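# Four arms uncover table items and spread the dust sheet flat

## Task

Four arms are fixed to a shared table whose centre is at x = 0, y = 0 in the scene frame, with its surface at z = 0.72 m. Pull the dust sheet off the objects it covers and lay it out flat on the table, entirely on the table top and not overlapping any of the objects. Each of the sheet's four corners carries a sewn-on foam knob. At the end, release the sheet and move the arms away; it only counts if the sheet stays in place without any robot holding it. The objects on the table should stay as they were: each one that ends up shifted, leaning or toppled lowers the result.

## Robot and tools

Setup: four identical i2rt Big YAM arms, named arm1, arm2, arm3 and arm4, are mounted around one table. Each has six revolute joints, a two-finger gripper and a wrist camera. Two fixed room cameras, cam_high and cam_room_a, watch the scene. With joints 1 and 6 at zero and the hand level and pointing forward, the wrist camera sits on top of the hand looking toward the fingertips. Reach is roughly 1.0 m from the joint 1 axis.

Frame: one shared scene frame, origin on the floor, +z up. The table top is at z = 0.72 m and its centre at x = 0, y = 0. The hand point is midway between the fingertips; its z axis runs along the fingers and the fingers open and close along its y axis. Hand poses depend on each arm's foot pose, which is never printed.

execute_actions: argument actions is a list holding exactly one action (or an empty list, which only returns state and images). The action is an object keyed by robot name; under each name sits a joints object mapping joint names to absolute targets (not offsets). Keys and ranges: joint1_rad -2.879 to 2.879 (spins the arm about its base, positive counter-clockwise seen from above, 0 faces the way the foot points); joint2_rad 0 to 3.141 (shoulder; 0 has the upper arm level pointing back, larger values raise it and bring it forward); joint3_rad 0 to 3.019 (elbow; 0 is fully folded, larger opens it); joint4_rad -1.692 to 1.57 (hand pitch, positive tilts fingers up); joint5_rad -1.57 to 1.57 (hand yaw, positive toward the arm's right); joint6_rad -2.094 to 2.094 (hand roll, positive clockwise viewed from behind the hand); gripper_m 0 to 0.093, the fingertip gap in metres. Angles are radians. Tolerances for counting a joint as arrived: ±0.045, ±0.14, ±0.09, ±0.055, ±0.03, ±0.035 rad and ±0.003 m. Any listed joint may be omitted; omitted joints or robots may still be driving to their earlier target. All motions in one action start together and may finish at different times; no action exceeds 15 s. An unknown key or out-of-range value rejects the whole call and nothing moves. Optional cameras: list of names from arm1_cam_wrist to arm4_cam_wrist, cam_high, cam_room_a, or "all"; omitted, null or ["all"] gives every camera, [] gives none. The pictures line lists images in order.

wait: seconds, 0 to 10. Commands nothing new; returns state and images like an empty action.

zoom_image: camera (one of the six names) and region [x0, y0, x1, y1] in pixels from the top-left, at most 504 by 504, applied to that camera's latest full image.

read_manual: optional section, only "licences"; returns licence text, moves nothing.

finished_scene: scene, integer 1 to 2. Ends the current scene irreversibly after the last command has been held, and reports whether the goal was met. Replying with no tool call also ends things.

Result lines: joint_positions gives each arm's joints (gripper_m is the sum of the two finger slides). Joint torques are per arm joint, excluding the gripper; they are raw drive output with per-unit offset, scale and noise, nonzero in free air, so treat them loosely. joint_status tells how each commanded motion ended: off_target (stopped short, may still push), contact_stop or time_out (target dropped, holds where it stopped; after time_out it may keep a target limited to within 0.375, 0.375, 0.113, 0.225, 0.075, 0.3 rad of its position and continue pushing), not_followed (a self/inter-arm collision check blocked that arm's joint targets, often with a cause line; gripper targets still run, and the blocked targets may be retried on later actions). on_its_own lists what the call did not command; held at is a joint's current target, not its position. limit_stop_at_motor_heat follows an overheat stop; resend the target.

Cautions: the arms do not stop on contact and can push very hard, so to relieve a pushing joint command its reported position. Tiny target changes may not move a joint. Joints move at different speeds, so the hand can sweep a wide arc between postures; plan intermediate poses. Robots pressing hard against each other fails the run; the collision check can react late and ignores fingers, gripper housings and wrist cameras. Don't knock rigid objects off the work area, and avoid shifting or tipping the items under the sheet. Avoid drops, slips and slams. Loose objects may occasionally get a brief push. Holding loads heats motors; a MOTOR HOT line appears from 85 °C and at 100 °C the arm goes limp (OVER-TEMPERATURE FAULT). After a stop is reported, later motion calls in the same reply are skipped. The simulation keeps running while you think, with the robots holding the last command. Shorter robot motion is better. Grab the sheet by its corner foam knobs, lift it clear of the objects, lay it flat elsewhere on the table, open the grippers and retract.

Each tool is called after "Call:" by a JSON object that holds its "fn" and its "kwargs".

## Session

Call:
{"fn": "execute_actions", "kwargs": {"actions": []}}

Scene clock: 0.00 s.
Joint torques (N m, as the arm reports them, + toward a larger angle): no reading
Motor temperatures (°C, as the motors report them): arm1=[25 26 24 24 25 24] | arm2=[26 24 25 26 25 25] | arm3=[24 24 25 25 25 25] | arm4=[26 24 24 26 24 24]
arm1.joint_positions: joint1_rad=-0.031 joint2_rad=+0.386 joint3_rad=+1.356 joint4_rad=-1.270 joint5_rad=-0.248 joint6_rad=+0.559 gripper_m=+0.094
arm1.joint_status: not commanded
arm1.hand: x=+0.2624 y=+0.5401 z=+1.3695 quat_wxyz=(-0.536, -0.714, -0.365, +0.263) (m; scene frame)
arm2.joint_positions: joint1_rad=+0.126 joint2_rad=+0.508 joint3_rad=+1.465 joint4_rad=-1.374 joint5_rad=+0.168 joint6_rad=+0.667 gripper_m=+0.094
arm2.joint_status: not commanded
arm2.hand: x=-0.4039 y=+0.5885 z=+1.3839 quat_wxyz=(-0.503, -0.706, -0.449, +0.218) (m; scene frame)
arm3.joint_positions: joint1_rad=-0.396 joint2_rad=+0.597 joint3_rad=+1.615 joint4_rad=-1.291 joint5_rad=+0.190 joint6_rad=+0.682 gripper_m=+0.095
arm3.joint_status: not commanded
arm3.hand: x=-0.3548 y=-0.5764 z=+1.4416 quat_wxyz=(-0.474, +0.029, -0.797, -0.374) (m; scene frame)
arm4.joint_positions: joint1_rad=-0.166 joint2_rad=+0.348 joint3_rad=+1.532 joint4_rad=-1.343 joint5_rad=+0.246 joint6_rad=+0.384 gripper_m=+0.094
arm4.joint_status: not commanded
arm4.hand: x=+0.2683 y=-0.7244 z=+1.4397 quat_wxyz=(-0.451, +0.339, -0.675, -0.475) (m; scene frame)
pictures: arm1_cam_wrist, arm2_cam_wrist, arm3_cam_wrist, arm4_cam_wrist, cam_high, cam_room_a
Images, in order (width x height): arm1_cam_wrist 672x504, arm2_cam_wrist 672x504, arm3_cam_wrist 672x504, arm4_cam_wrist 672x504, cam_high 672x504, cam_room_a 672x504.

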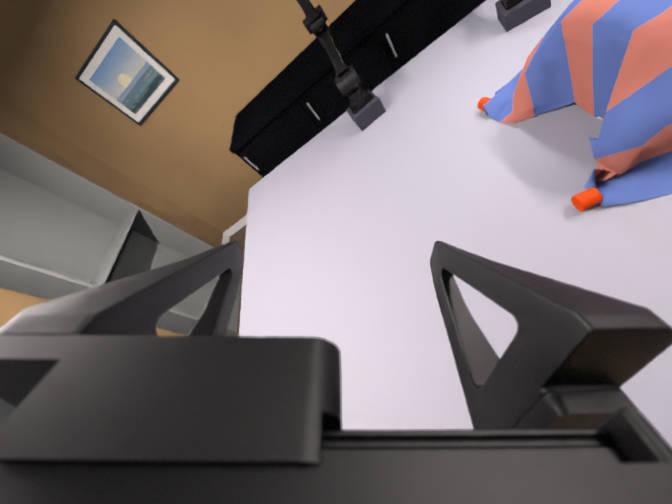

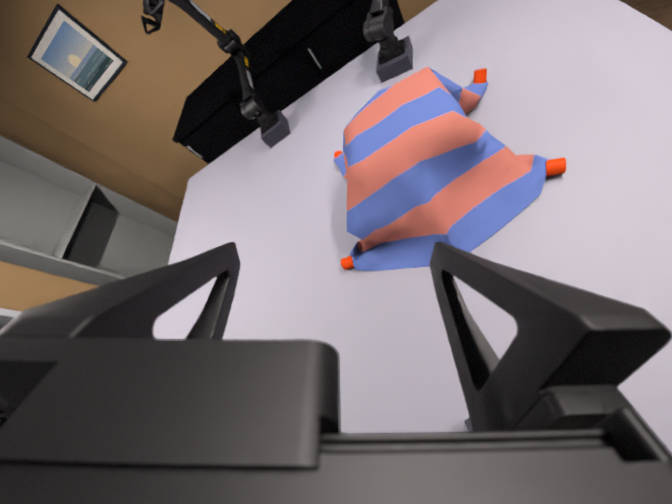

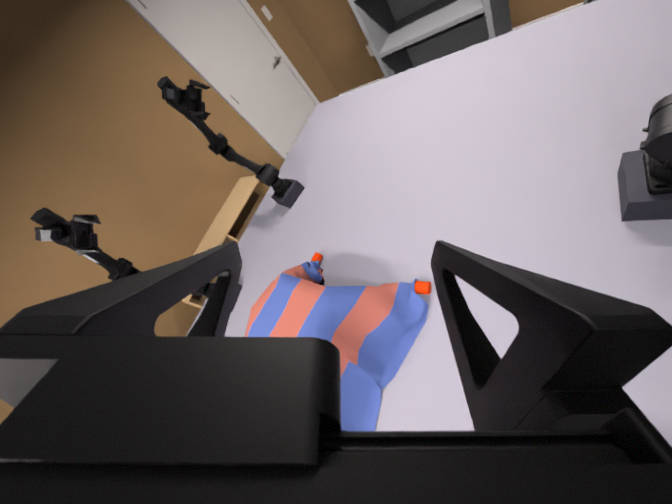

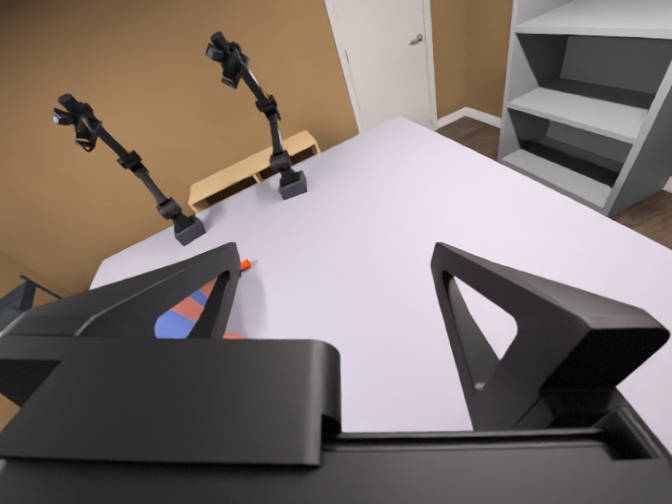

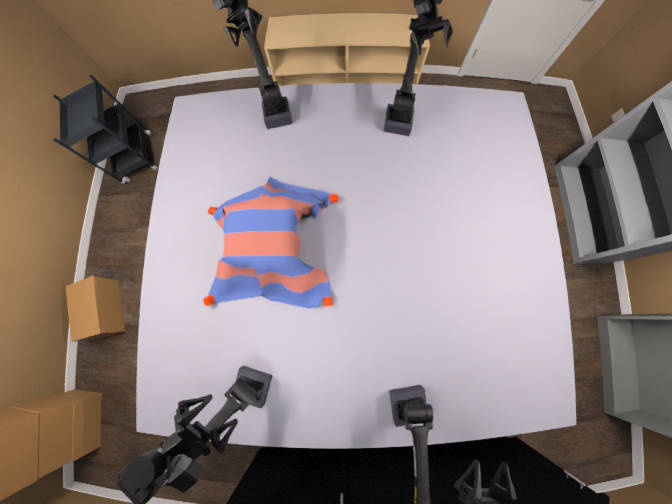

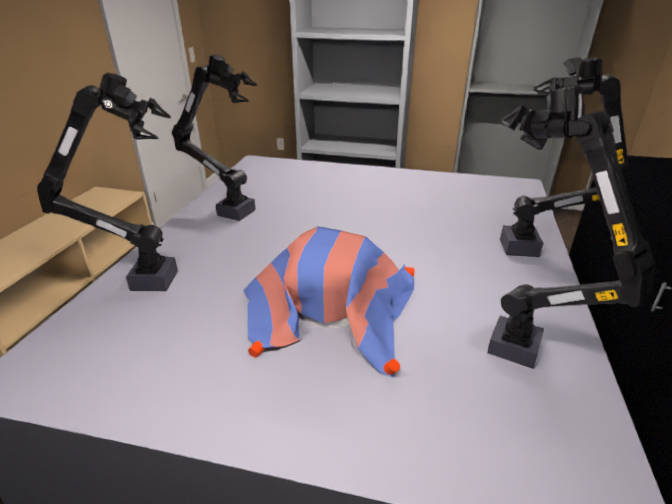

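Call:
{"fn": "execute_actions", "kwargs": {"actions": [{"arm1":{"joints":{"joint1_rad":-0.46,"joint2_rad":1.9,"joint3_rad":1.5,"joint4_rad":-1.1,"joint5_rad":0,"joint6_rad":-0.9}},"arm2":{"joints":{"joint1_rad":-0.68,"joint2_rad":2.1,"joint3_rad":1.85,"joint4_rad":-1.24,"joint5_rad":0,"joint6_rad":-1.1}},"arm3":{"joints":{"joint1_rad":0.76,"joint2_rad":1.65,"joint3_rad":1.12,"joint4_rad":-0.97,"joint5_rad":0,"joint6_rad":0.9}},"arm4":{"joints":{"joint1_rad":0.48,"joint2_rad":1.98,"joint3_rad":1.64,"joint4_rad":-1.15,"joint5_rad":0,"joint6_rad":1.0}}}]}}

Scene clock: 45.90 s.
Joint torques (N m, as the arm reports them, + toward a larger angle): arm1=[ -1.57 -16.57   9.41   0.27  -0.02  -0.06] | arm2=[  1.46 -22.    12.48   1.14  -0.12  -0.12] | arm3=[  2.19 -11.45   9.2    0.54   0.08   0.12] | arm4=[ -0.98 -18.3    7.64   1.05  -0.09   0.13]
Motor temperatures (°C, as the motors report them): arm1=[25 26 27 24 25 24] | arm2=[26 25 27 26 25 25] | arm3=[24 24 28 25 25 25] | arm4=[26 25 26 26 24 24]
arm1.joint_positions: joint1_rad=-0.448 joint2_rad=+1.879 joint3_rad=+1.502 joint4_rad=-1.103 joint5_rad=-0.002 joint6_rad=-0.892 gripper_m=+0.094
arm1.joint_status: all done
arm1.hand: x=-0.0963 y=+0.2323 z=+0.8727 quat_wxyz=(-0.004, -0.621, -0.782, +0.043) (m; scene frame)
arm2.joint_positions: joint1_rad=-0.688 joint2_rad=+2.076 joint3_rad=+1.829 joint4_rad=-1.242 joint5_rad=+0.000 joint6_rad=-1.085 gripper_m=+0.094
arm2.joint_status: all done
arm2.hand: x=-0.7306 y=+0.1726 z=+0.8863 quat_wxyz=(-0.002, -0.462, -0.886, +0.041) (m; scene frame)
arm3.joint_positions: joint1_rad=+0.766 joint2_rad=+1.636 joint3_rad=+1.101 joint4_rad=-0.975 joint5_rad=+0.000 joint6_rad=+0.891 gripper_m=+0.095
arm3.joint_status: all done
arm3.hand: x=-0.7125 y=-0.2953 z=+0.8484 quat_wxyz=(+0.001, +0.552, -0.833, -0.031) (m; scene frame)
arm4.joint_positions: joint1_rad=+0.477 joint2_rad=+1.985 joint3_rad=+1.632 joint4_rad=-1.157 joint5_rad=+0.002 joint6_rad=+0.989 gripper_m=+0.094
arm4.joint_status: all done
arm4.hand: x=-0.1176 y=-0.2825 z=+0.8762 quat_wxyz=(-0.005, +0.556, -0.831, -0.034) (m; scene frame)
pictures: arm1_cam_wrist, arm2_cam_wrist, arm3_cam_wrist, arm4_cam_wrist, cam_high, cam_room_a
Images, in order (width x height): arm1_cam_wrist 672x504, arm2_cam_wrist 672x504, arm3_cam_wrist 672x504, arm4_cam_wrist 672x504, cam_high 672x504, cam_room_a 672x504.

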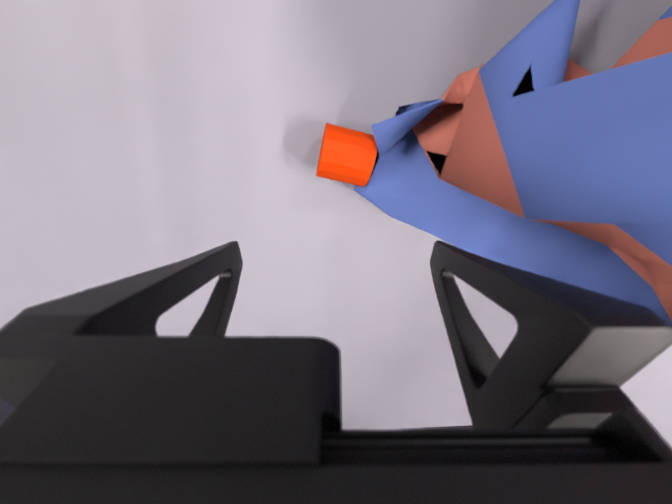

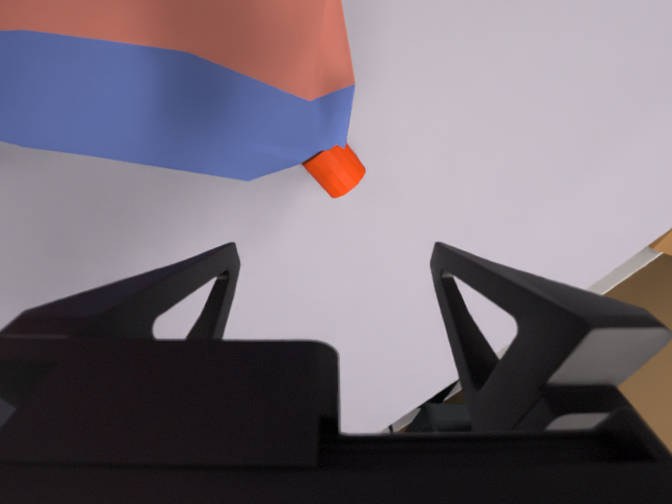

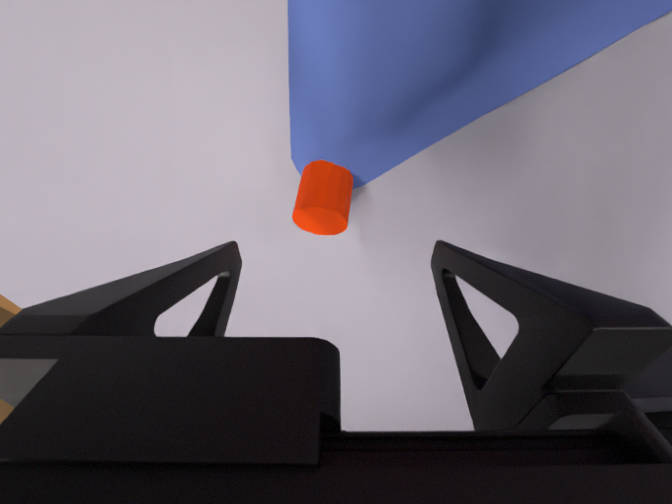

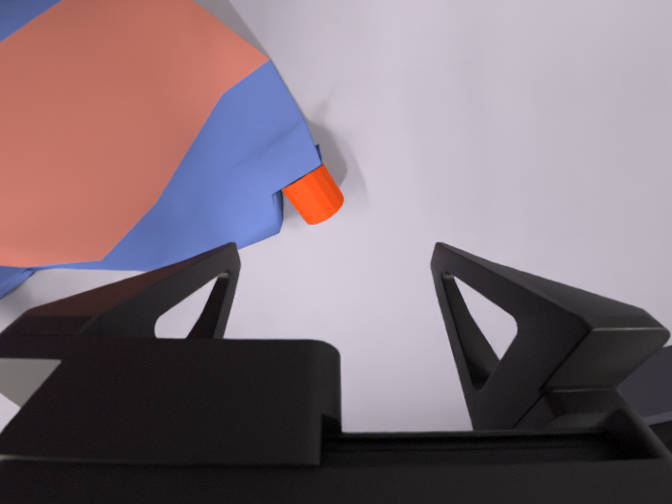

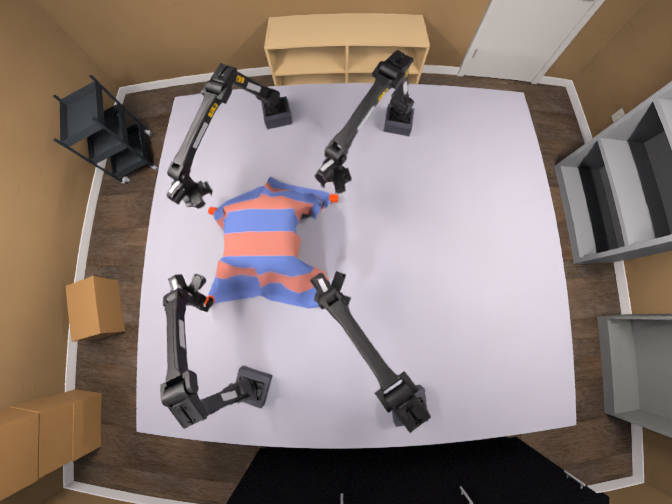

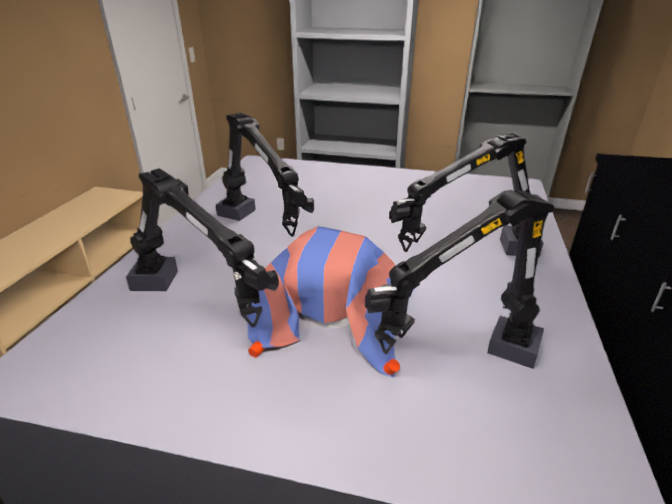

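Call:
{"fn": "execute_actions", "kwargs": {"actions": [{"arm1":{"joints":{"joint1_rad":-0.45,"joint2_rad":2.098,"joint3_rad":1.562,"joint4_rad":-1.035,"joint6_rad":0.86}},"arm2":{"joints":{"joint2_rad":2.262,"joint3_rad":1.87,"joint4_rad":-1.165,"joint6_rad":-1.5}},"arm3":{"joints":{"joint1_rad":0.79,"joint2_rad":1.806,"joint3_rad":1.078,"joint4_rad":-0.843,"joint6_rad":1.05}},"arm4":{"joints":{"joint1_rad":0.52,"joint2_rad":2.158,"joint3_rad":1.669,"joint4_rad":-1.082,"joint6_rad":0.5}}}]}}

Scene clock: 73.13 s.
Joint torques (N m, as the arm reports them, + toward a larger angle): arm1=[ -0.65 -19.48  11.24  -0.13   0.11   0.13] | arm2=[  1.4  -25.34  11.98   1.41  -0.13  -0.14] | arm3=[  2.06 -14.37   7.29   0.7    0.07   0.15] | arm4=[ -0.65 -20.67   8.53   1.07  -0.01  -0.08]
Motor temperatures (°C, as the motors report them): arm1=[25 28 28 24 25 24] | arm2=[26 27 29 26 25 25] | arm3=[24 26 30 25 25 25] | arm4=[26 27 27 26 24 24]
arm1.joint_positions: joint1_rad=-0.448 joint2_rad=+2.101 joint3_rad=+1.528 joint4_rad=-1.044 joint5_rad=+0.000 joint6_rad=+0.851 gripper_m=+0.094
arm1.joint_status: all done
arm1.hand: x=-0.0973 y=+0.2305 z=+0.7571 quat_wxyz=(+0.018, -0.999, -0.028, -0.018) (m; scene frame)
arm2.joint_positions: joint1_rad=-0.688 joint2_rad=+2.255 joint3_rad=+1.846 joint4_rad=-1.179 joint5_rad=+0.000 joint6_rad=-1.486 gripper_m=+0.094
arm2.joint_status: all done
arm2.hand: x=-0.7326 y=+0.1681 z=+0.7792 quat_wxyz=(-0.003, -0.276, -0.961, -0.008) (m; scene frame)
arm3.joint_positions: joint1_rad=+0.787 joint2_rad=+1.814 joint3_rad=+1.069 joint4_rad=-0.855 joint5_rad=+0.000 joint6_rad=+1.042 gripper_m=+0.095
arm3.joint_status: all done
arm3.hand: x=-0.7191 y=-0.3048 z=+0.7614 quat_wxyz=(+0.004, +0.497, -0.867, +0.014) (m; scene frame)
arm4.joint_positions: joint1_rad=+0.513 joint2_rad=+2.179 joint3_rad=+1.635 joint4_rad=-1.096 joint5_rad=-0.001 joint6_rad=+0.511 gripper_m=+0.094
arm4.joint_status: all done
arm4.hand: x=-0.1322 y=-0.2990 z=+0.7631 quat_wxyz=(+0.003, +0.748, -0.662, +0.031) (m; scene frame)
pictures: arm1_cam_wrist, arm2_cam_wrist, arm3_cam_wrist, arm4_cam_wrist, cam_high, cam_room_a
Images, in order (width x height): arm1_cam_wrist 672x504, arm2_cam_wrist 672x504, arm3_cam_wrist 672x504, arm4_cam_wrist 672x504, cam_high 672x504, cam_room_a 672x504.

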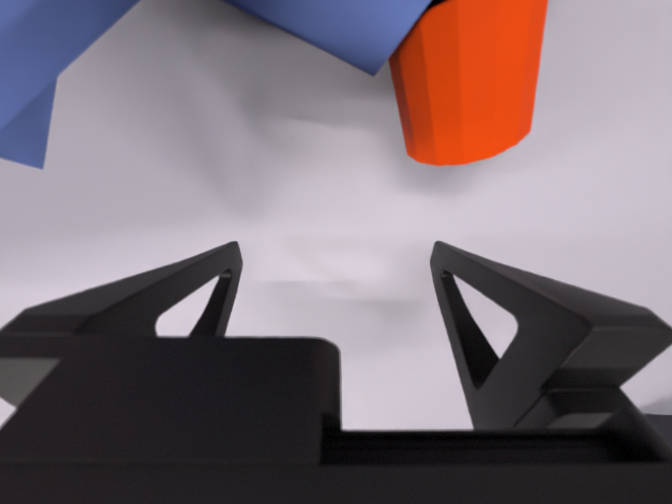

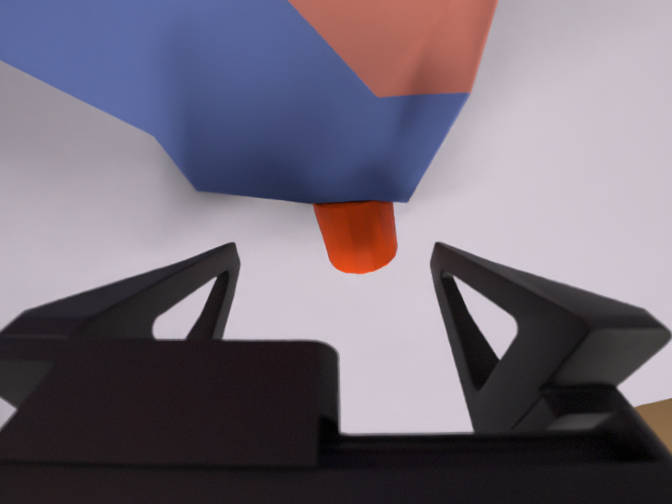

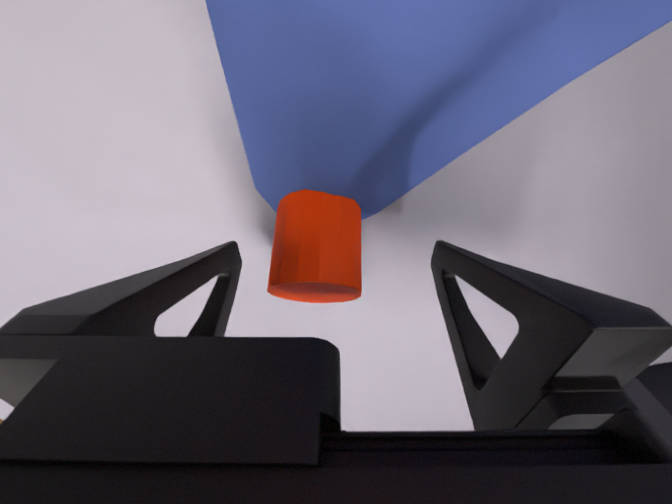

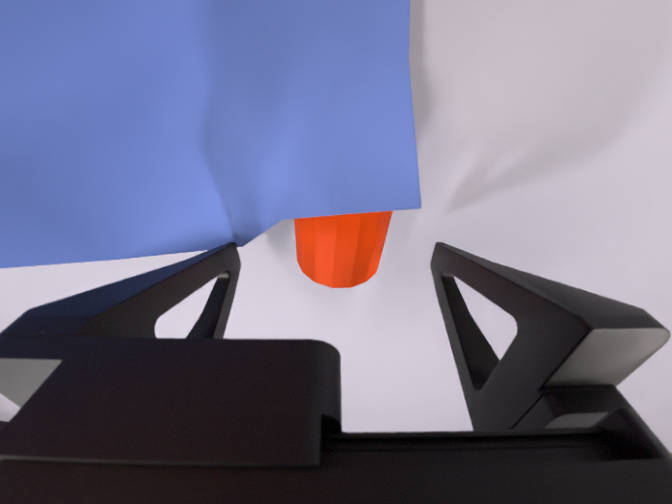

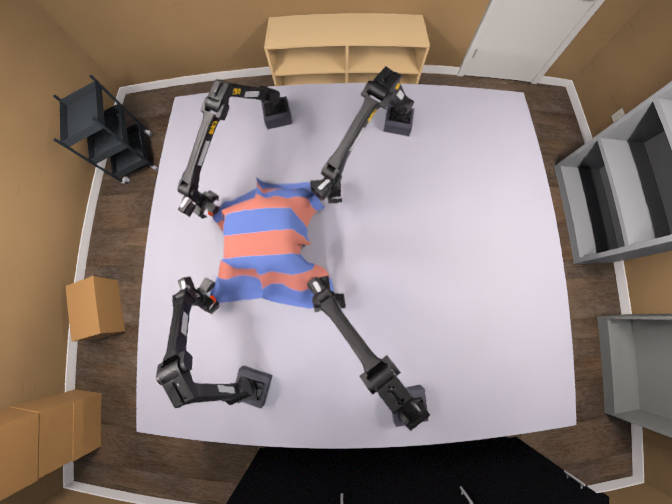

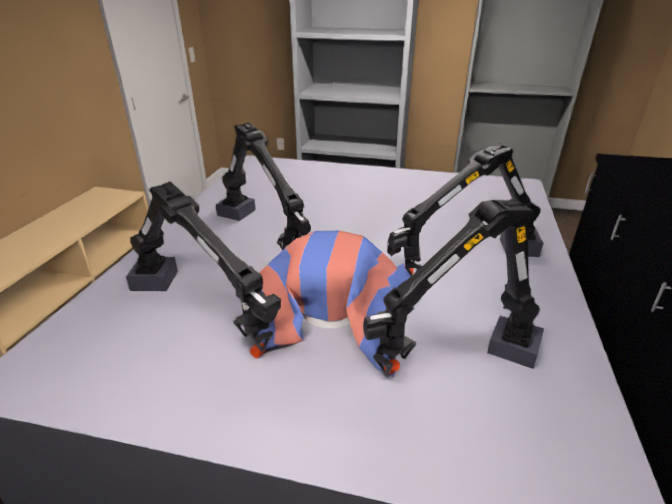

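Call:
{"fn": "execute_actions", "kwargs": {"actions": [{"arm1":{"joints":{"joint1_rad":-0.53,"joint2_rad":1.93,"joint4_rad":-1.17}},"arm2":{"joints":{"joint2_rad":2.315}},"arm3":{"joints":{"joint2_rad":1.86}},"arm4":{"joints":{"joint2_rad":2.21}}}]}}

Scene clock: 82.57 s.
Joint torques (N m, as the arm reports them, + toward a larger angle): arm1=[ -0.14 -17.17  12.22  -0.48   0.03   0.06] | arm2=[  1.42 -21.31  11.95   1.38  -0.13  -0.14] | arm3=[  2.1  -13.12   7.23   0.63   0.1    0.16] | arm4=[ -0.73 -18.38   8.49   1.05  -0.01  -0.06]
Motor temperatures (°C, as the motors report them): arm1=[25 29 29 24 25 24] | arm2=[26 28 29 26 25 25] | arm3=[24 26 29 25 25 25] | arm4=[26 27 28 26 24 24]
arm1.joint_positions: joint1_rad=-0.535 joint2_rad=+1.908 joint3_rad=+1.528 joint4_rad=-1.158 joint5_rad=+0.000 joint6_rad=+0.852 gripper_m=+0.094
arm1.joint_status: all done
arm1.hand: x=-0.1313 y=+0.2688 z=+0.8647 quat_wxyz=(-0.012, -1.000, +0.016, +0.007) (m; scene frame)
arm2.joint_positions: joint1_rad=-0.688 joint2_rad=+2.268 joint3_rad=+1.846 joint4_rad=-1.179 joint5_rad=+0.000 joint6_rad=-1.486 gripper_m=+0.094
arm2.joint_status: all done
arm2.hand: x=-0.7316 y=+0.1699 z=+0.7705 quat_wxyz=(-0.004, -0.276, -0.961, -0.015) (m; scene frame)
arm3.joint_positions: joint1_rad=+0.787 joint2_rad=+1.844 joint3_rad=+1.069 joint4_rad=-0.855 joint5_rad=+0.000 joint6_rad=+1.042 gripper_m=+0.095
arm3.joint_status: all done
arm3.hand: x=-0.7168 y=-0.3091 z=+0.7485 quat_wxyz=(+0.004, +0.497, -0.867, +0.029) (m; scene frame)
arm4.joint_positions: joint1_rad=+0.513 joint2_rad=+2.196 joint3_rad=+1.635 joint4_rad=-1.096 joint5_rad=-0.001 joint6_rad=+0.511 gripper_m=+0.094
arm4.joint_status: all done
arm4.hand: x=-0.1305 y=-0.3013 z=+0.7533 quat_wxyz=(+0.005, +0.748, -0.662, +0.040) (m; scene frame)
pictures: arm1_cam_wrist, arm2_cam_wrist, arm3_cam_wrist, arm4_cam_wrist, cam_high, cam_room_a
Images, in order (width x height): arm1_cam_wrist 672x504, arm2_cam_wrist 672x504, arm3_cam_wrist 672x504, arm4_cam_wrist 672x504, cam_high 672x504, cam_room_a 672x504.

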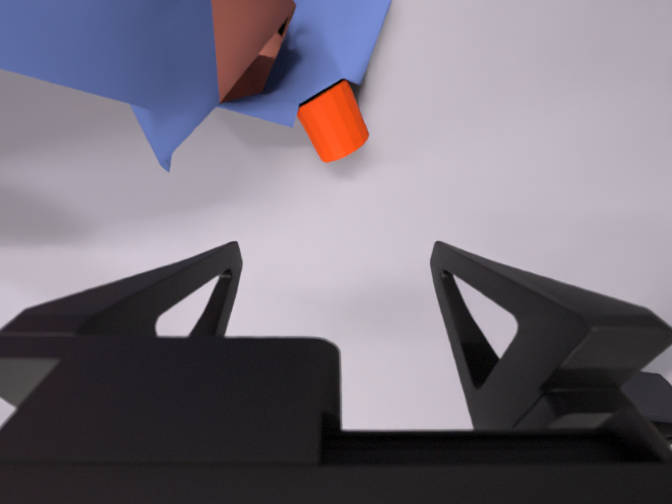

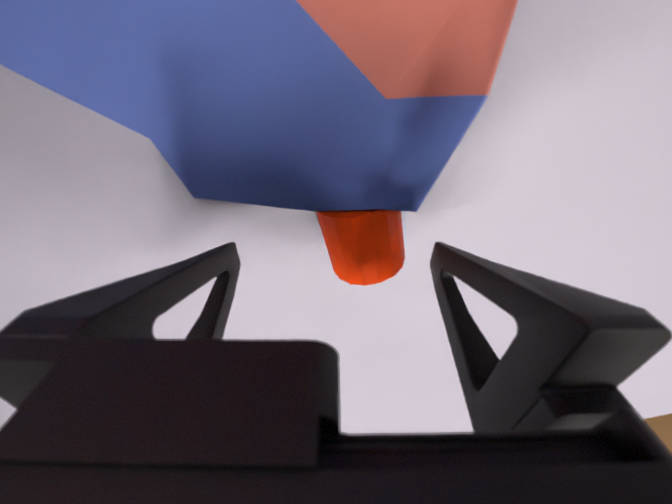

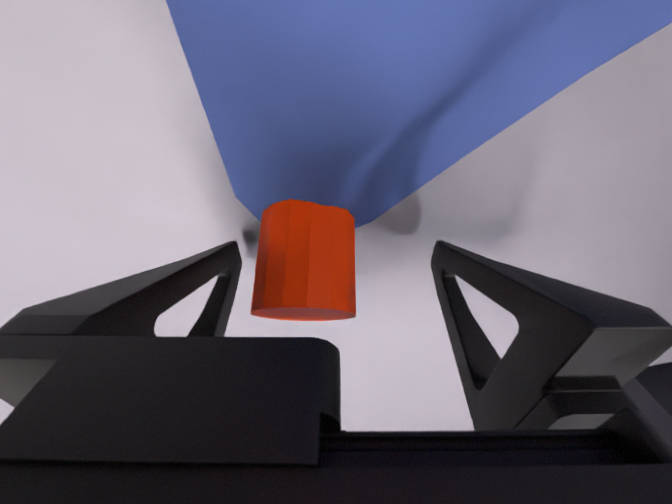

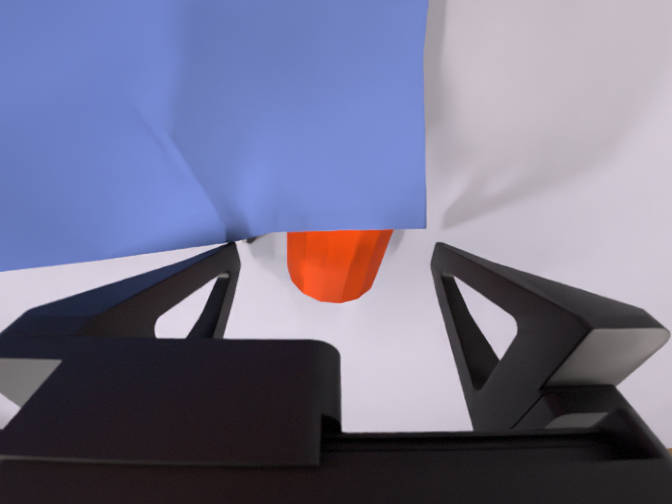

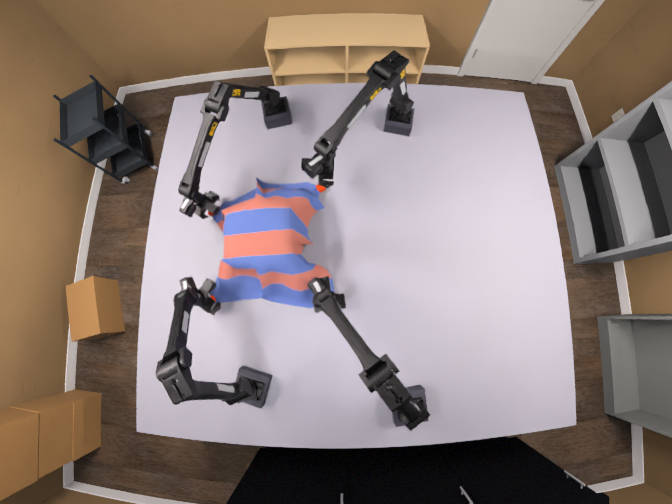

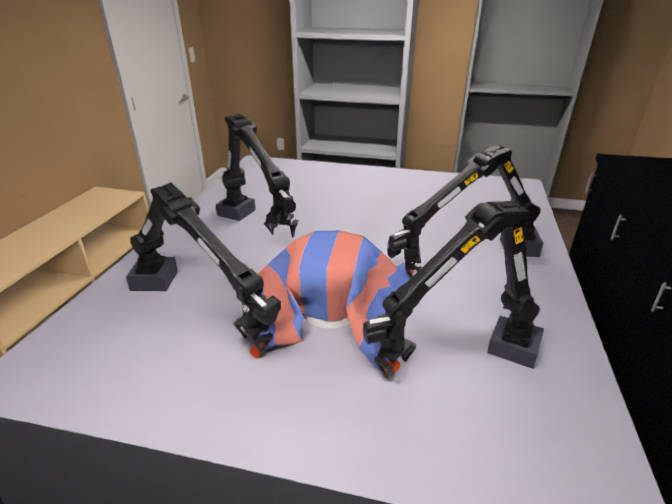

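Call:
{"fn": "execute_actions", "kwargs": {"actions": [{"arm1":{"joints":{"joint1_rad":-0.59,"joint2_rad":2.0,"joint3_rad":1.595,"joint4_rad":-1.0,"joint6_rad":0.5}},"arm2":{"joints":{"joint2_rad":2.36}},"arm3":{"joints":{"gripper_m":0.02}},"arm4":{"joints":{"joint2_rad":2.235}}}], "cameras": []}}

Call:
{"fn": "execute_actions", "kwargs": {"actions": [{"arm1":{"joints":{"joint2_rad":2.13}},"arm2":{"joints":{"gripper_m":0.02}},"arm4":{"joints":{"gripper_m":0.02}}}], "cameras": ["arm1_cam_wrist","arm2_cam_wrist","arm4_cam_wrist"]}}

Scene clock: 91.80 s.
Joint torques (N m, as the arm reports them, + toward a larger angle): arm1=[ -1.46 -17.08  13.76   0.75   0.1   -0.1 ] | arm2=[  1.44 -21.84  11.45   1.21  -0.14  -0.14] | arm3=[  2.47 -12.54   7.05   0.56   0.08   0.13] | arm4=[ -0.68 -17.63   8.36   0.98  -0.02  -0.06]
Motor temperatures (°C, as the motors report them): arm1=[25 29 30 24 25 24] | arm2=[26 28 29 26 25 25] | arm3=[24 26 29 25 25 25] | arm4=[26 27 28 26 24 24]
arm1.joint_positions: joint1_rad=-0.585 joint2_rad=+1.977 joint3_rad=+1.541 joint4_rad=-1.014 joint5_rad=+0.000 joint6_rad=+0.509 gripper_m=+0.094
arm1.joint_status: all done
arm1.hand: x=-0.1772 y=+0.2643 z=+0.8327 quat_wxyz=(-0.036, -0.990, -0.130, +0.045) (m; scene frame)
arm2.joint_positions: joint1_rad=-0.688 joint2_rad=+2.319 joint3_rad=+1.848 joint4_rad=-1.177 joint5_rad=+0.000 joint6_rad=-1.486 gripper_m=+0.094
arm2.joint_status: all done
arm2.hand: x=-0.7281 y=+0.1766 z=+0.7393 quat_wxyz=(-0.009, -0.276, -0.960, -0.038) (m; scene frame)
arm3.joint_positions: joint1_rad=+0.787 joint2_rad=+1.844 joint3_rad=+1.069 joint4_rad=-0.855 joint5_rad=+0.000 joint6_rad=+1.042 gripper_m=+0.039
arm3.joint_status: gripper_m off_target (ended at +0.039, target +0.020)
arm3.hand: x=-0.7168 y=-0.3091 z=+0.7485 quat_wxyz=(+0.004, +0.497, -0.867, +0.029) (m; scene frame)
arm4.joint_positions: joint1_rad=+0.513 joint2_rad=+2.210 joint3_rad=+1.636 joint4_rad=-1.094 joint5_rad=-0.001 joint6_rad=+0.510 gripper_m=+0.094
arm4.joint_status: all done
arm4.hand: x=-0.1294 y=-0.3025 z=+0.7459 quat_wxyz=(+0.006, +0.749, -0.661, +0.045) (m; scene frame)
pictures: none
No camera images: the call's "cameras" was empty. Leave "cameras" out to get every camera's image.

Scene clock: 93.00 s.
Joint torques (N m, as the arm reports them, + toward a larger angle): arm1=[ -0.25 -20.48  11.58   0.09   0.06  -0.04] | arm2=[  1.48 -22.16  11.41   1.22  -0.15  -0.13] | arm3=[  2.7  -12.4    7.15   0.57   0.08   0.15] | arm4=[ -0.67 -17.82   8.34   0.94  -0.06  -0.05]
Motor temperatures (°C, as the motors report them): arm1=[25 29 30 24 25 24] | arm2=[26 28 29 26 25 25] | arm3=[24 26 29 25 25 25] | arm4=[26 27 28 26 24 24]
arm1.joint_positions: joint1_rad=-0.585 joint2_rad=+2.125 joint3_rad=+1.555 joint4_rad=-1.010 joint5_rad=+0.000 joint6_rad=+0.508 gripper_m=+0.094
arm1.joint_status: all done
arm1.hand: x=-0.1686 y=+0.2721 z=+0.7518 quat_wxyz=(+0.002, -0.991, -0.131, -0.007) (m; scene frame)
arm2.joint_positions: joint1_rad=-0.688 joint2_rad=+2.319 joint3_rad=+1.848 joint4_rad=-1.177 joint5_rad=+0.000 joint6_rad=-1.487 gripper_m=+0.038
arm2.joint_status: gripper_m off_target (ended at +0.038, target +0.020)
arm2.hand: x=-0.7281 y=+0.1766 z=+0.7393 quat_wxyz=(-0.009, -0.276, -0.960, -0.038) (m; scene frame)
arm3.joint_positions: joint1_rad=+0.787 joint2_rad=+1.844 joint3_rad=+1.069 joint4_rad=-0.855 joint5_rad=+0.000 joint6_rad=+1.042 gripper_m=+0.039
arm3.joint_status: not commanded
arm3.hand: x=-0.7168 y=-0.3091 z=+0.7485 quat_wxyz=(+0.004, +0.497, -0.867, +0.029) (m; scene frame)
arm4.joint_positions: joint1_rad=+0.514 joint2_rad=+2.213 joint3_rad=+1.636 joint4_rad=-1.093 joint5_rad=+0.000 joint6_rad=+0.509 gripper_m=+0.037
arm4.joint_status: gripper_m off_target (ended at +0.037, target +0.020)
arm4.hand: x=-0.1292 y=-0.3028 z=+0.7441 quat_wxyz=(+0.005, +0.749, -0.661, +0.046) (m; scene frame)
pictures: arm1_cam_wrist, arm2_cam_wrist, arm4_cam_wrist
Images, in order (width x height): arm1_cam_wrist 672x504, arm2_cam_wrist 672x504, arm4_cam_wrist 672x504.

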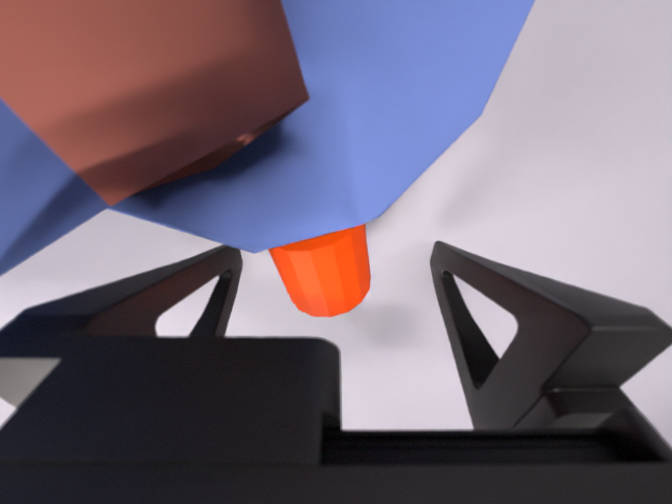

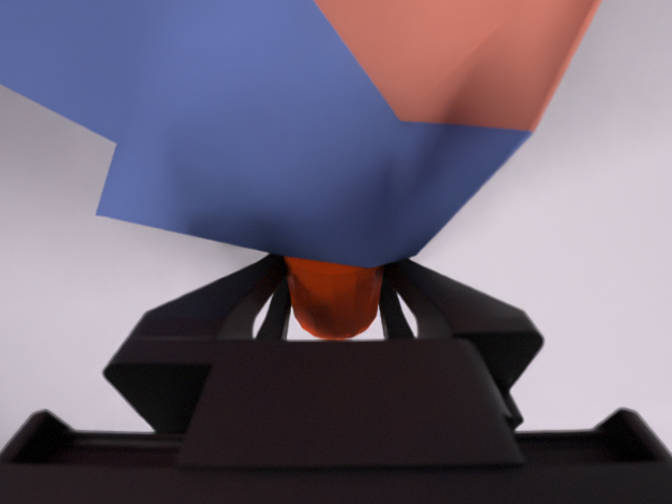

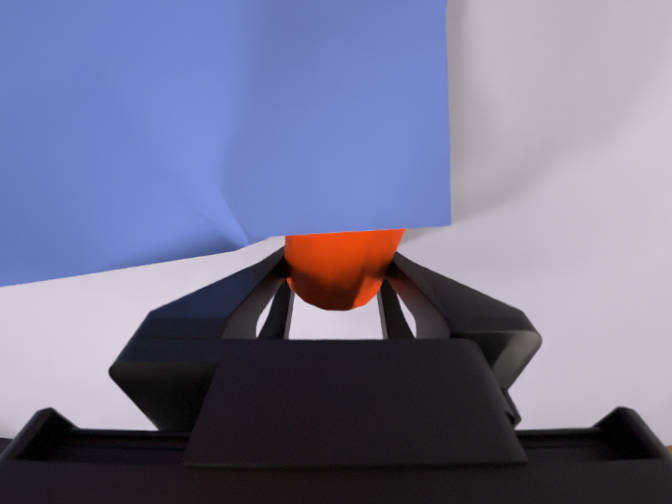

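Call:
{"fn": "execute_actions", "kwargs": {"actions": [{"arm1":{"joints":{"joint2_rad":2.17,"gripper_m":0.02}}}], "cameras": []}}

Call:
{"fn": "execute_actions", "kwargs": {"actions": [{"arm1":{"joints":{"joint2_rad":1.53}},"arm2":{"joints":{"joint2_rad":1.77}},"arm3":{"joints":{"joint2_rad":1.06}},"arm4":{"joints":{"joint2_rad":1.62}}}], "cameras": ["cam_high","cam_room_a","arm1_cam_wrist"]}}

Scene clock: 109.13 s.
Joint torques (N m, as the arm reports them, + toward a larger angle): arm1=[ -0.67 -16.96  11.8    0.12   0.06  -0.12] | arm2=[  1.4  -22.22  11.44   1.22  -0.15  -0.13] | arm3=[  2.42 -12.3    7.07   0.57   0.1    0.15] | arm4=[ -0.78 -17.77   8.34   0.94  -0.07  -0.05]
Motor temperatures (°C, as the motors report them): arm1=[25 29 31 24 25 24] | arm2=[26 28 29 26 25 25] | arm3=[24 26 29 25 25 25] | arm4=[26 27 28 26 24 24]
arm1.joint_positions: joint1_rad=-0.585 joint2_rad=+2.126 joint3_rad=+1.555 joint4_rad=-1.010 joint5_rad=+0.000 joint6_rad=+0.508 gripper_m=+0.039
arm1.joint_status: gripper_m off_target (ended at +0.039, target +0.020); the others done
arm1.hand: x=-0.1685 y=+0.2723 z=+0.7511 quat_wxyz=(+0.003, -0.991, -0.131, -0.008) (m; scene frame)
arm2.joint_positions: joint1_rad=-0.688 joint2_rad=+2.319 joint3_rad=+1.848 joint4_rad=-1.177 joint5_rad=+0.000 joint6_rad=-1.487 gripper_m=+0.038
arm2.joint_status: not commanded
arm2.hand: x=-0.7281 y=+0.1766 z=+0.7393 quat_wxyz=(-0.009, -0.276, -0.960, -0.038) (m; scene frame)
arm3.joint_positions: joint1_rad=+0.787 joint2_rad=+1.844 joint3_rad=+1.069 joint4_rad=-0.855 joint5_rad=+0.000 joint6_rad=+1.042 gripper_m=+0.039
arm3.joint_status: not commanded
arm3.hand: x=-0.7168 y=-0.3091 z=+0.7485 quat_wxyz=(+0.004, +0.497, -0.867, +0.029) (m; scene frame)
arm4.joint_positions: joint1_rad=+0.514 joint2_rad=+2.213 joint3_rad=+1.636 joint4_rad=-1.093 joint5_rad=+0.000 joint6_rad=+0.509 gripper_m=+0.037
arm4.joint_status: not commanded
arm4.hand: x=-0.1292 y=-0.3028 z=+0.7441 quat_wxyz=(+0.005, +0.749, -0.661, +0.046) (m; scene frame)
pictures: none
No camera images: the call's "cameras" was empty. Leave "cameras" out to get every camera's image.

Scene clock: 110.87 s.
Joint torques (N m, as the arm reports them, + toward a larger angle): arm1=[ -0.74 -13.33  12.52   1.07   0.03  -0.03] | arm2=[  1.45 -18.64  11.77   2.4   -0.15  -0.06] | arm3=[ 2.27 -6.36 10.99  1.75  0.06  0.08] | arm4=[ -0.98 -15.91   9.52   2.09  -0.07  -0.06]
Motor temperatures (°C, as the motors report them): arm1=[25 29 31 24 25 24] | arm2=[26 28 29 26 25 25] | arm3=[24 26 29 25 25 25] | arm4=[26 27 28 26 24 24]
arm1.joint_positions: joint1_rad=-0.585 joint2_rad=+1.521 joint3_rad=+1.579 joint4_rad=-1.007 joint5_rad=+0.000 joint6_rad=+0.507 gripper_m=+0.039
arm1.joint_status: all done
arm1.hand: x=-0.1692 y=+0.2741 z=+1.1213 quat_wxyz=(-0.183, -0.945, -0.125, +0.242) (m; scene frame)
arm2.joint_positions: joint1_rad=-0.688 joint2_rad=+1.755 joint3_rad=+1.870 joint4_rad=-1.177 joint5_rad=+0.001 joint6_rad=-1.489 gripper_m=+0.038
arm2.joint_status: all done
arm2.hand: x=-0.7323 y=+0.1709 z=+1.1151 quat_wxyz=(+0.048, -0.267, -0.930, +0.247) (m; scene frame)
arm3.joint_positions: joint1_rad=+0.787 joint2_rad=+1.051 joint3_rad=+1.067 joint4_rad=-0.855 joint5_rad=+0.000 joint6_rad=+1.043 gripper_m=+0.039
arm3.joint_status: all done
arm3.hand: x=-0.7102 y=-0.3159 z=+1.1003 quat_wxyz=(+0.000, +0.463, -0.811, -0.358) (m; scene frame)
arm4.joint_positions: joint1_rad=+0.514 joint2_rad=+1.633 joint3_rad=+1.648 joint4_rad=-1.093 joint5_rad=+0.000 joint6_rad=+0.507 gripper_m=+0.037
arm4.joint_status: all done
arm4.hand: x=-0.1378 y=-0.2964 z=+1.0974 quat_wxyz=(-0.057, +0.728, -0.639, -0.241) (m; scene frame)
pictures: arm1_cam_wrist, cam_high, cam_room_a
Images, in order (width x height): arm1_cam_wrist 672x504, cam_high 672x504, cam_room_a 672x504.

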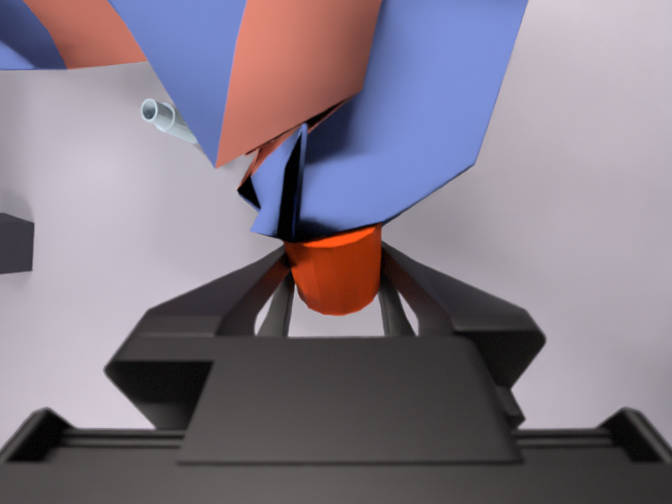

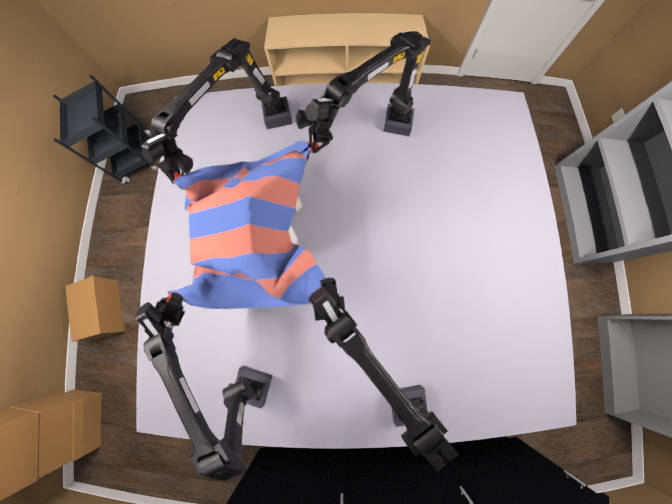

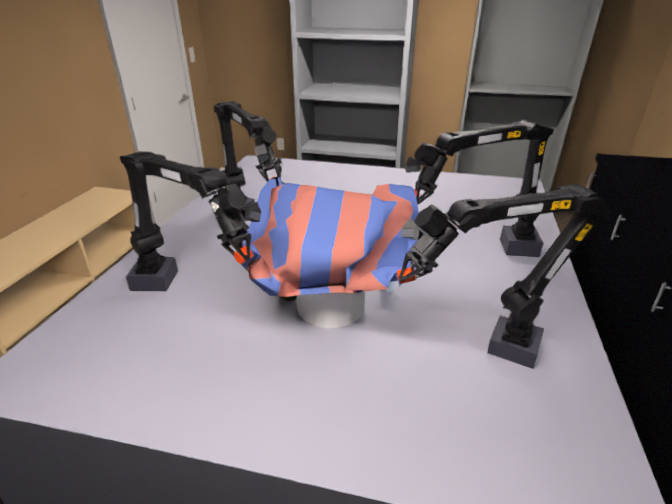

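Call:
{"fn": "execute_actions", "kwargs": {"actions": [{"arm1":{"joints":{"joint1_rad":-0.64,"joint2_rad":1.26,"joint3_rad":1.55,"joint4_rad":-1.28}},"arm2":{"joints":{"joint1_rad":-0.9,"joint2_rad":1.37,"joint3_rad":1.65,"joint4_rad":-1.27}},"arm3":{"joints":{"joint1_rad":0.94,"joint2_rad":1.15,"joint3_rad":1.48,"joint4_rad":-1.3}},"arm4":{"joints":{"joint1_rad":0.52,"joint2_rad":1.43,"joint3_rad":1.73,"joint4_rad":-1.28}}}], "cameras": ["cam_high","cam_room_a"]}}

Scene clock: 124.77 s.
Joint torques (N m, as the arm reports them, + toward a larger angle): arm1=[-0.35 -8.02 11.2   0.4   0.03 -0.05] | arm2=[  0.8  -10.69  12.21   1.46  -0.13  -0.05] | arm3=[ 2.4  -6.99 12.44  0.64  0.    0.06] | arm4=[ -0.7  -11.48  10.94   1.11  -0.06  -0.06]
Motor temperatures (°C, as the motors report them): arm1=[25 29 32 24 25 24] | arm2=[26 28 29 26 25 25] | arm3=[24 26 31 25 25 25] | arm4=[26 27 29 26 24 24]
arm1.joint_positions: joint1_rad=-0.635 joint2_rad=+1.248 joint3_rad=+1.547 joint4_rad=-1.268 joint5_rad=+0.000 joint6_rad=+0.505 gripper_m=+0.039
arm1.joint_status: all done
arm1.hand: x=-0.0960 y=+0.3780 z=+1.2081 quat_wxyz=(-0.171, -0.950, -0.102, +0.239) (m; scene frame)
arm2.joint_positions: joint1_rad=-0.903 joint2_rad=+1.354 joint3_rad=+1.642 joint4_rad=-1.257 joint5_rad=+0.000 joint6_rad=-1.489 gripper_m=+0.038
arm2.joint_status: all done
arm2.hand: x=-0.7577 y=+0.3602 z=+1.2163 quat_wxyz=(+0.087, -0.360, -0.885, +0.283) (m; scene frame)
arm3.joint_positions: joint1_rad=+0.941 joint2_rad=+1.143 joint3_rad=+1.444 joint4_rad=-1.288 joint5_rad=+0.002 joint6_rad=+1.045 gripper_m=+0.039
arm3.joint_status: all done
arm3.hand: x=-0.7582 y=-0.3623 z=+1.1958 quat_wxyz=(+0.022, +0.536, -0.793, -0.288) (m; scene frame)
arm4.joint_positions: joint1_rad=+0.514 joint2_rad=+1.429 joint3_rad=+1.687 joint4_rad=-1.264 joint5_rad=+0.000 joint6_rad=+0.506 gripper_m=+0.037
arm4.joint_status: all done
arm4.hand: x=-0.0939 y=-0.3578 z=+1.2080 quat_wxyz=(-0.065, +0.721, -0.633, -0.274) (m; scene frame)
pictures: cam_high, cam_room_a
Images, in order (width x height): cam_high 672x504, cam_room_a 672x504.

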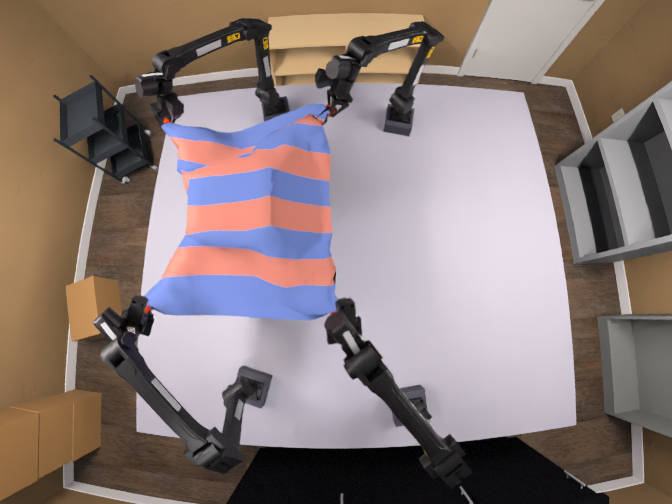

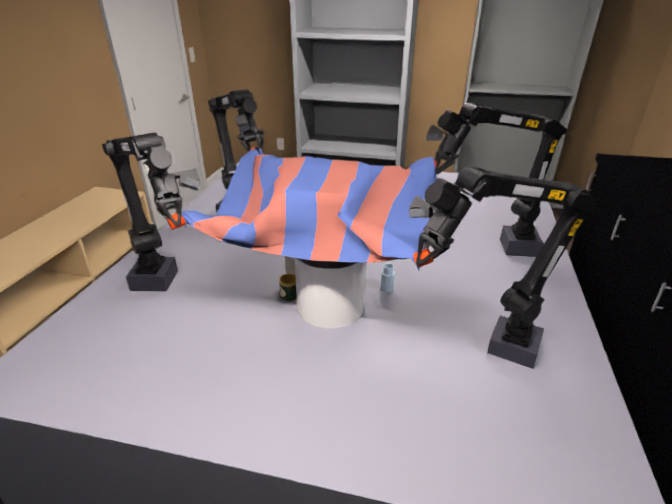

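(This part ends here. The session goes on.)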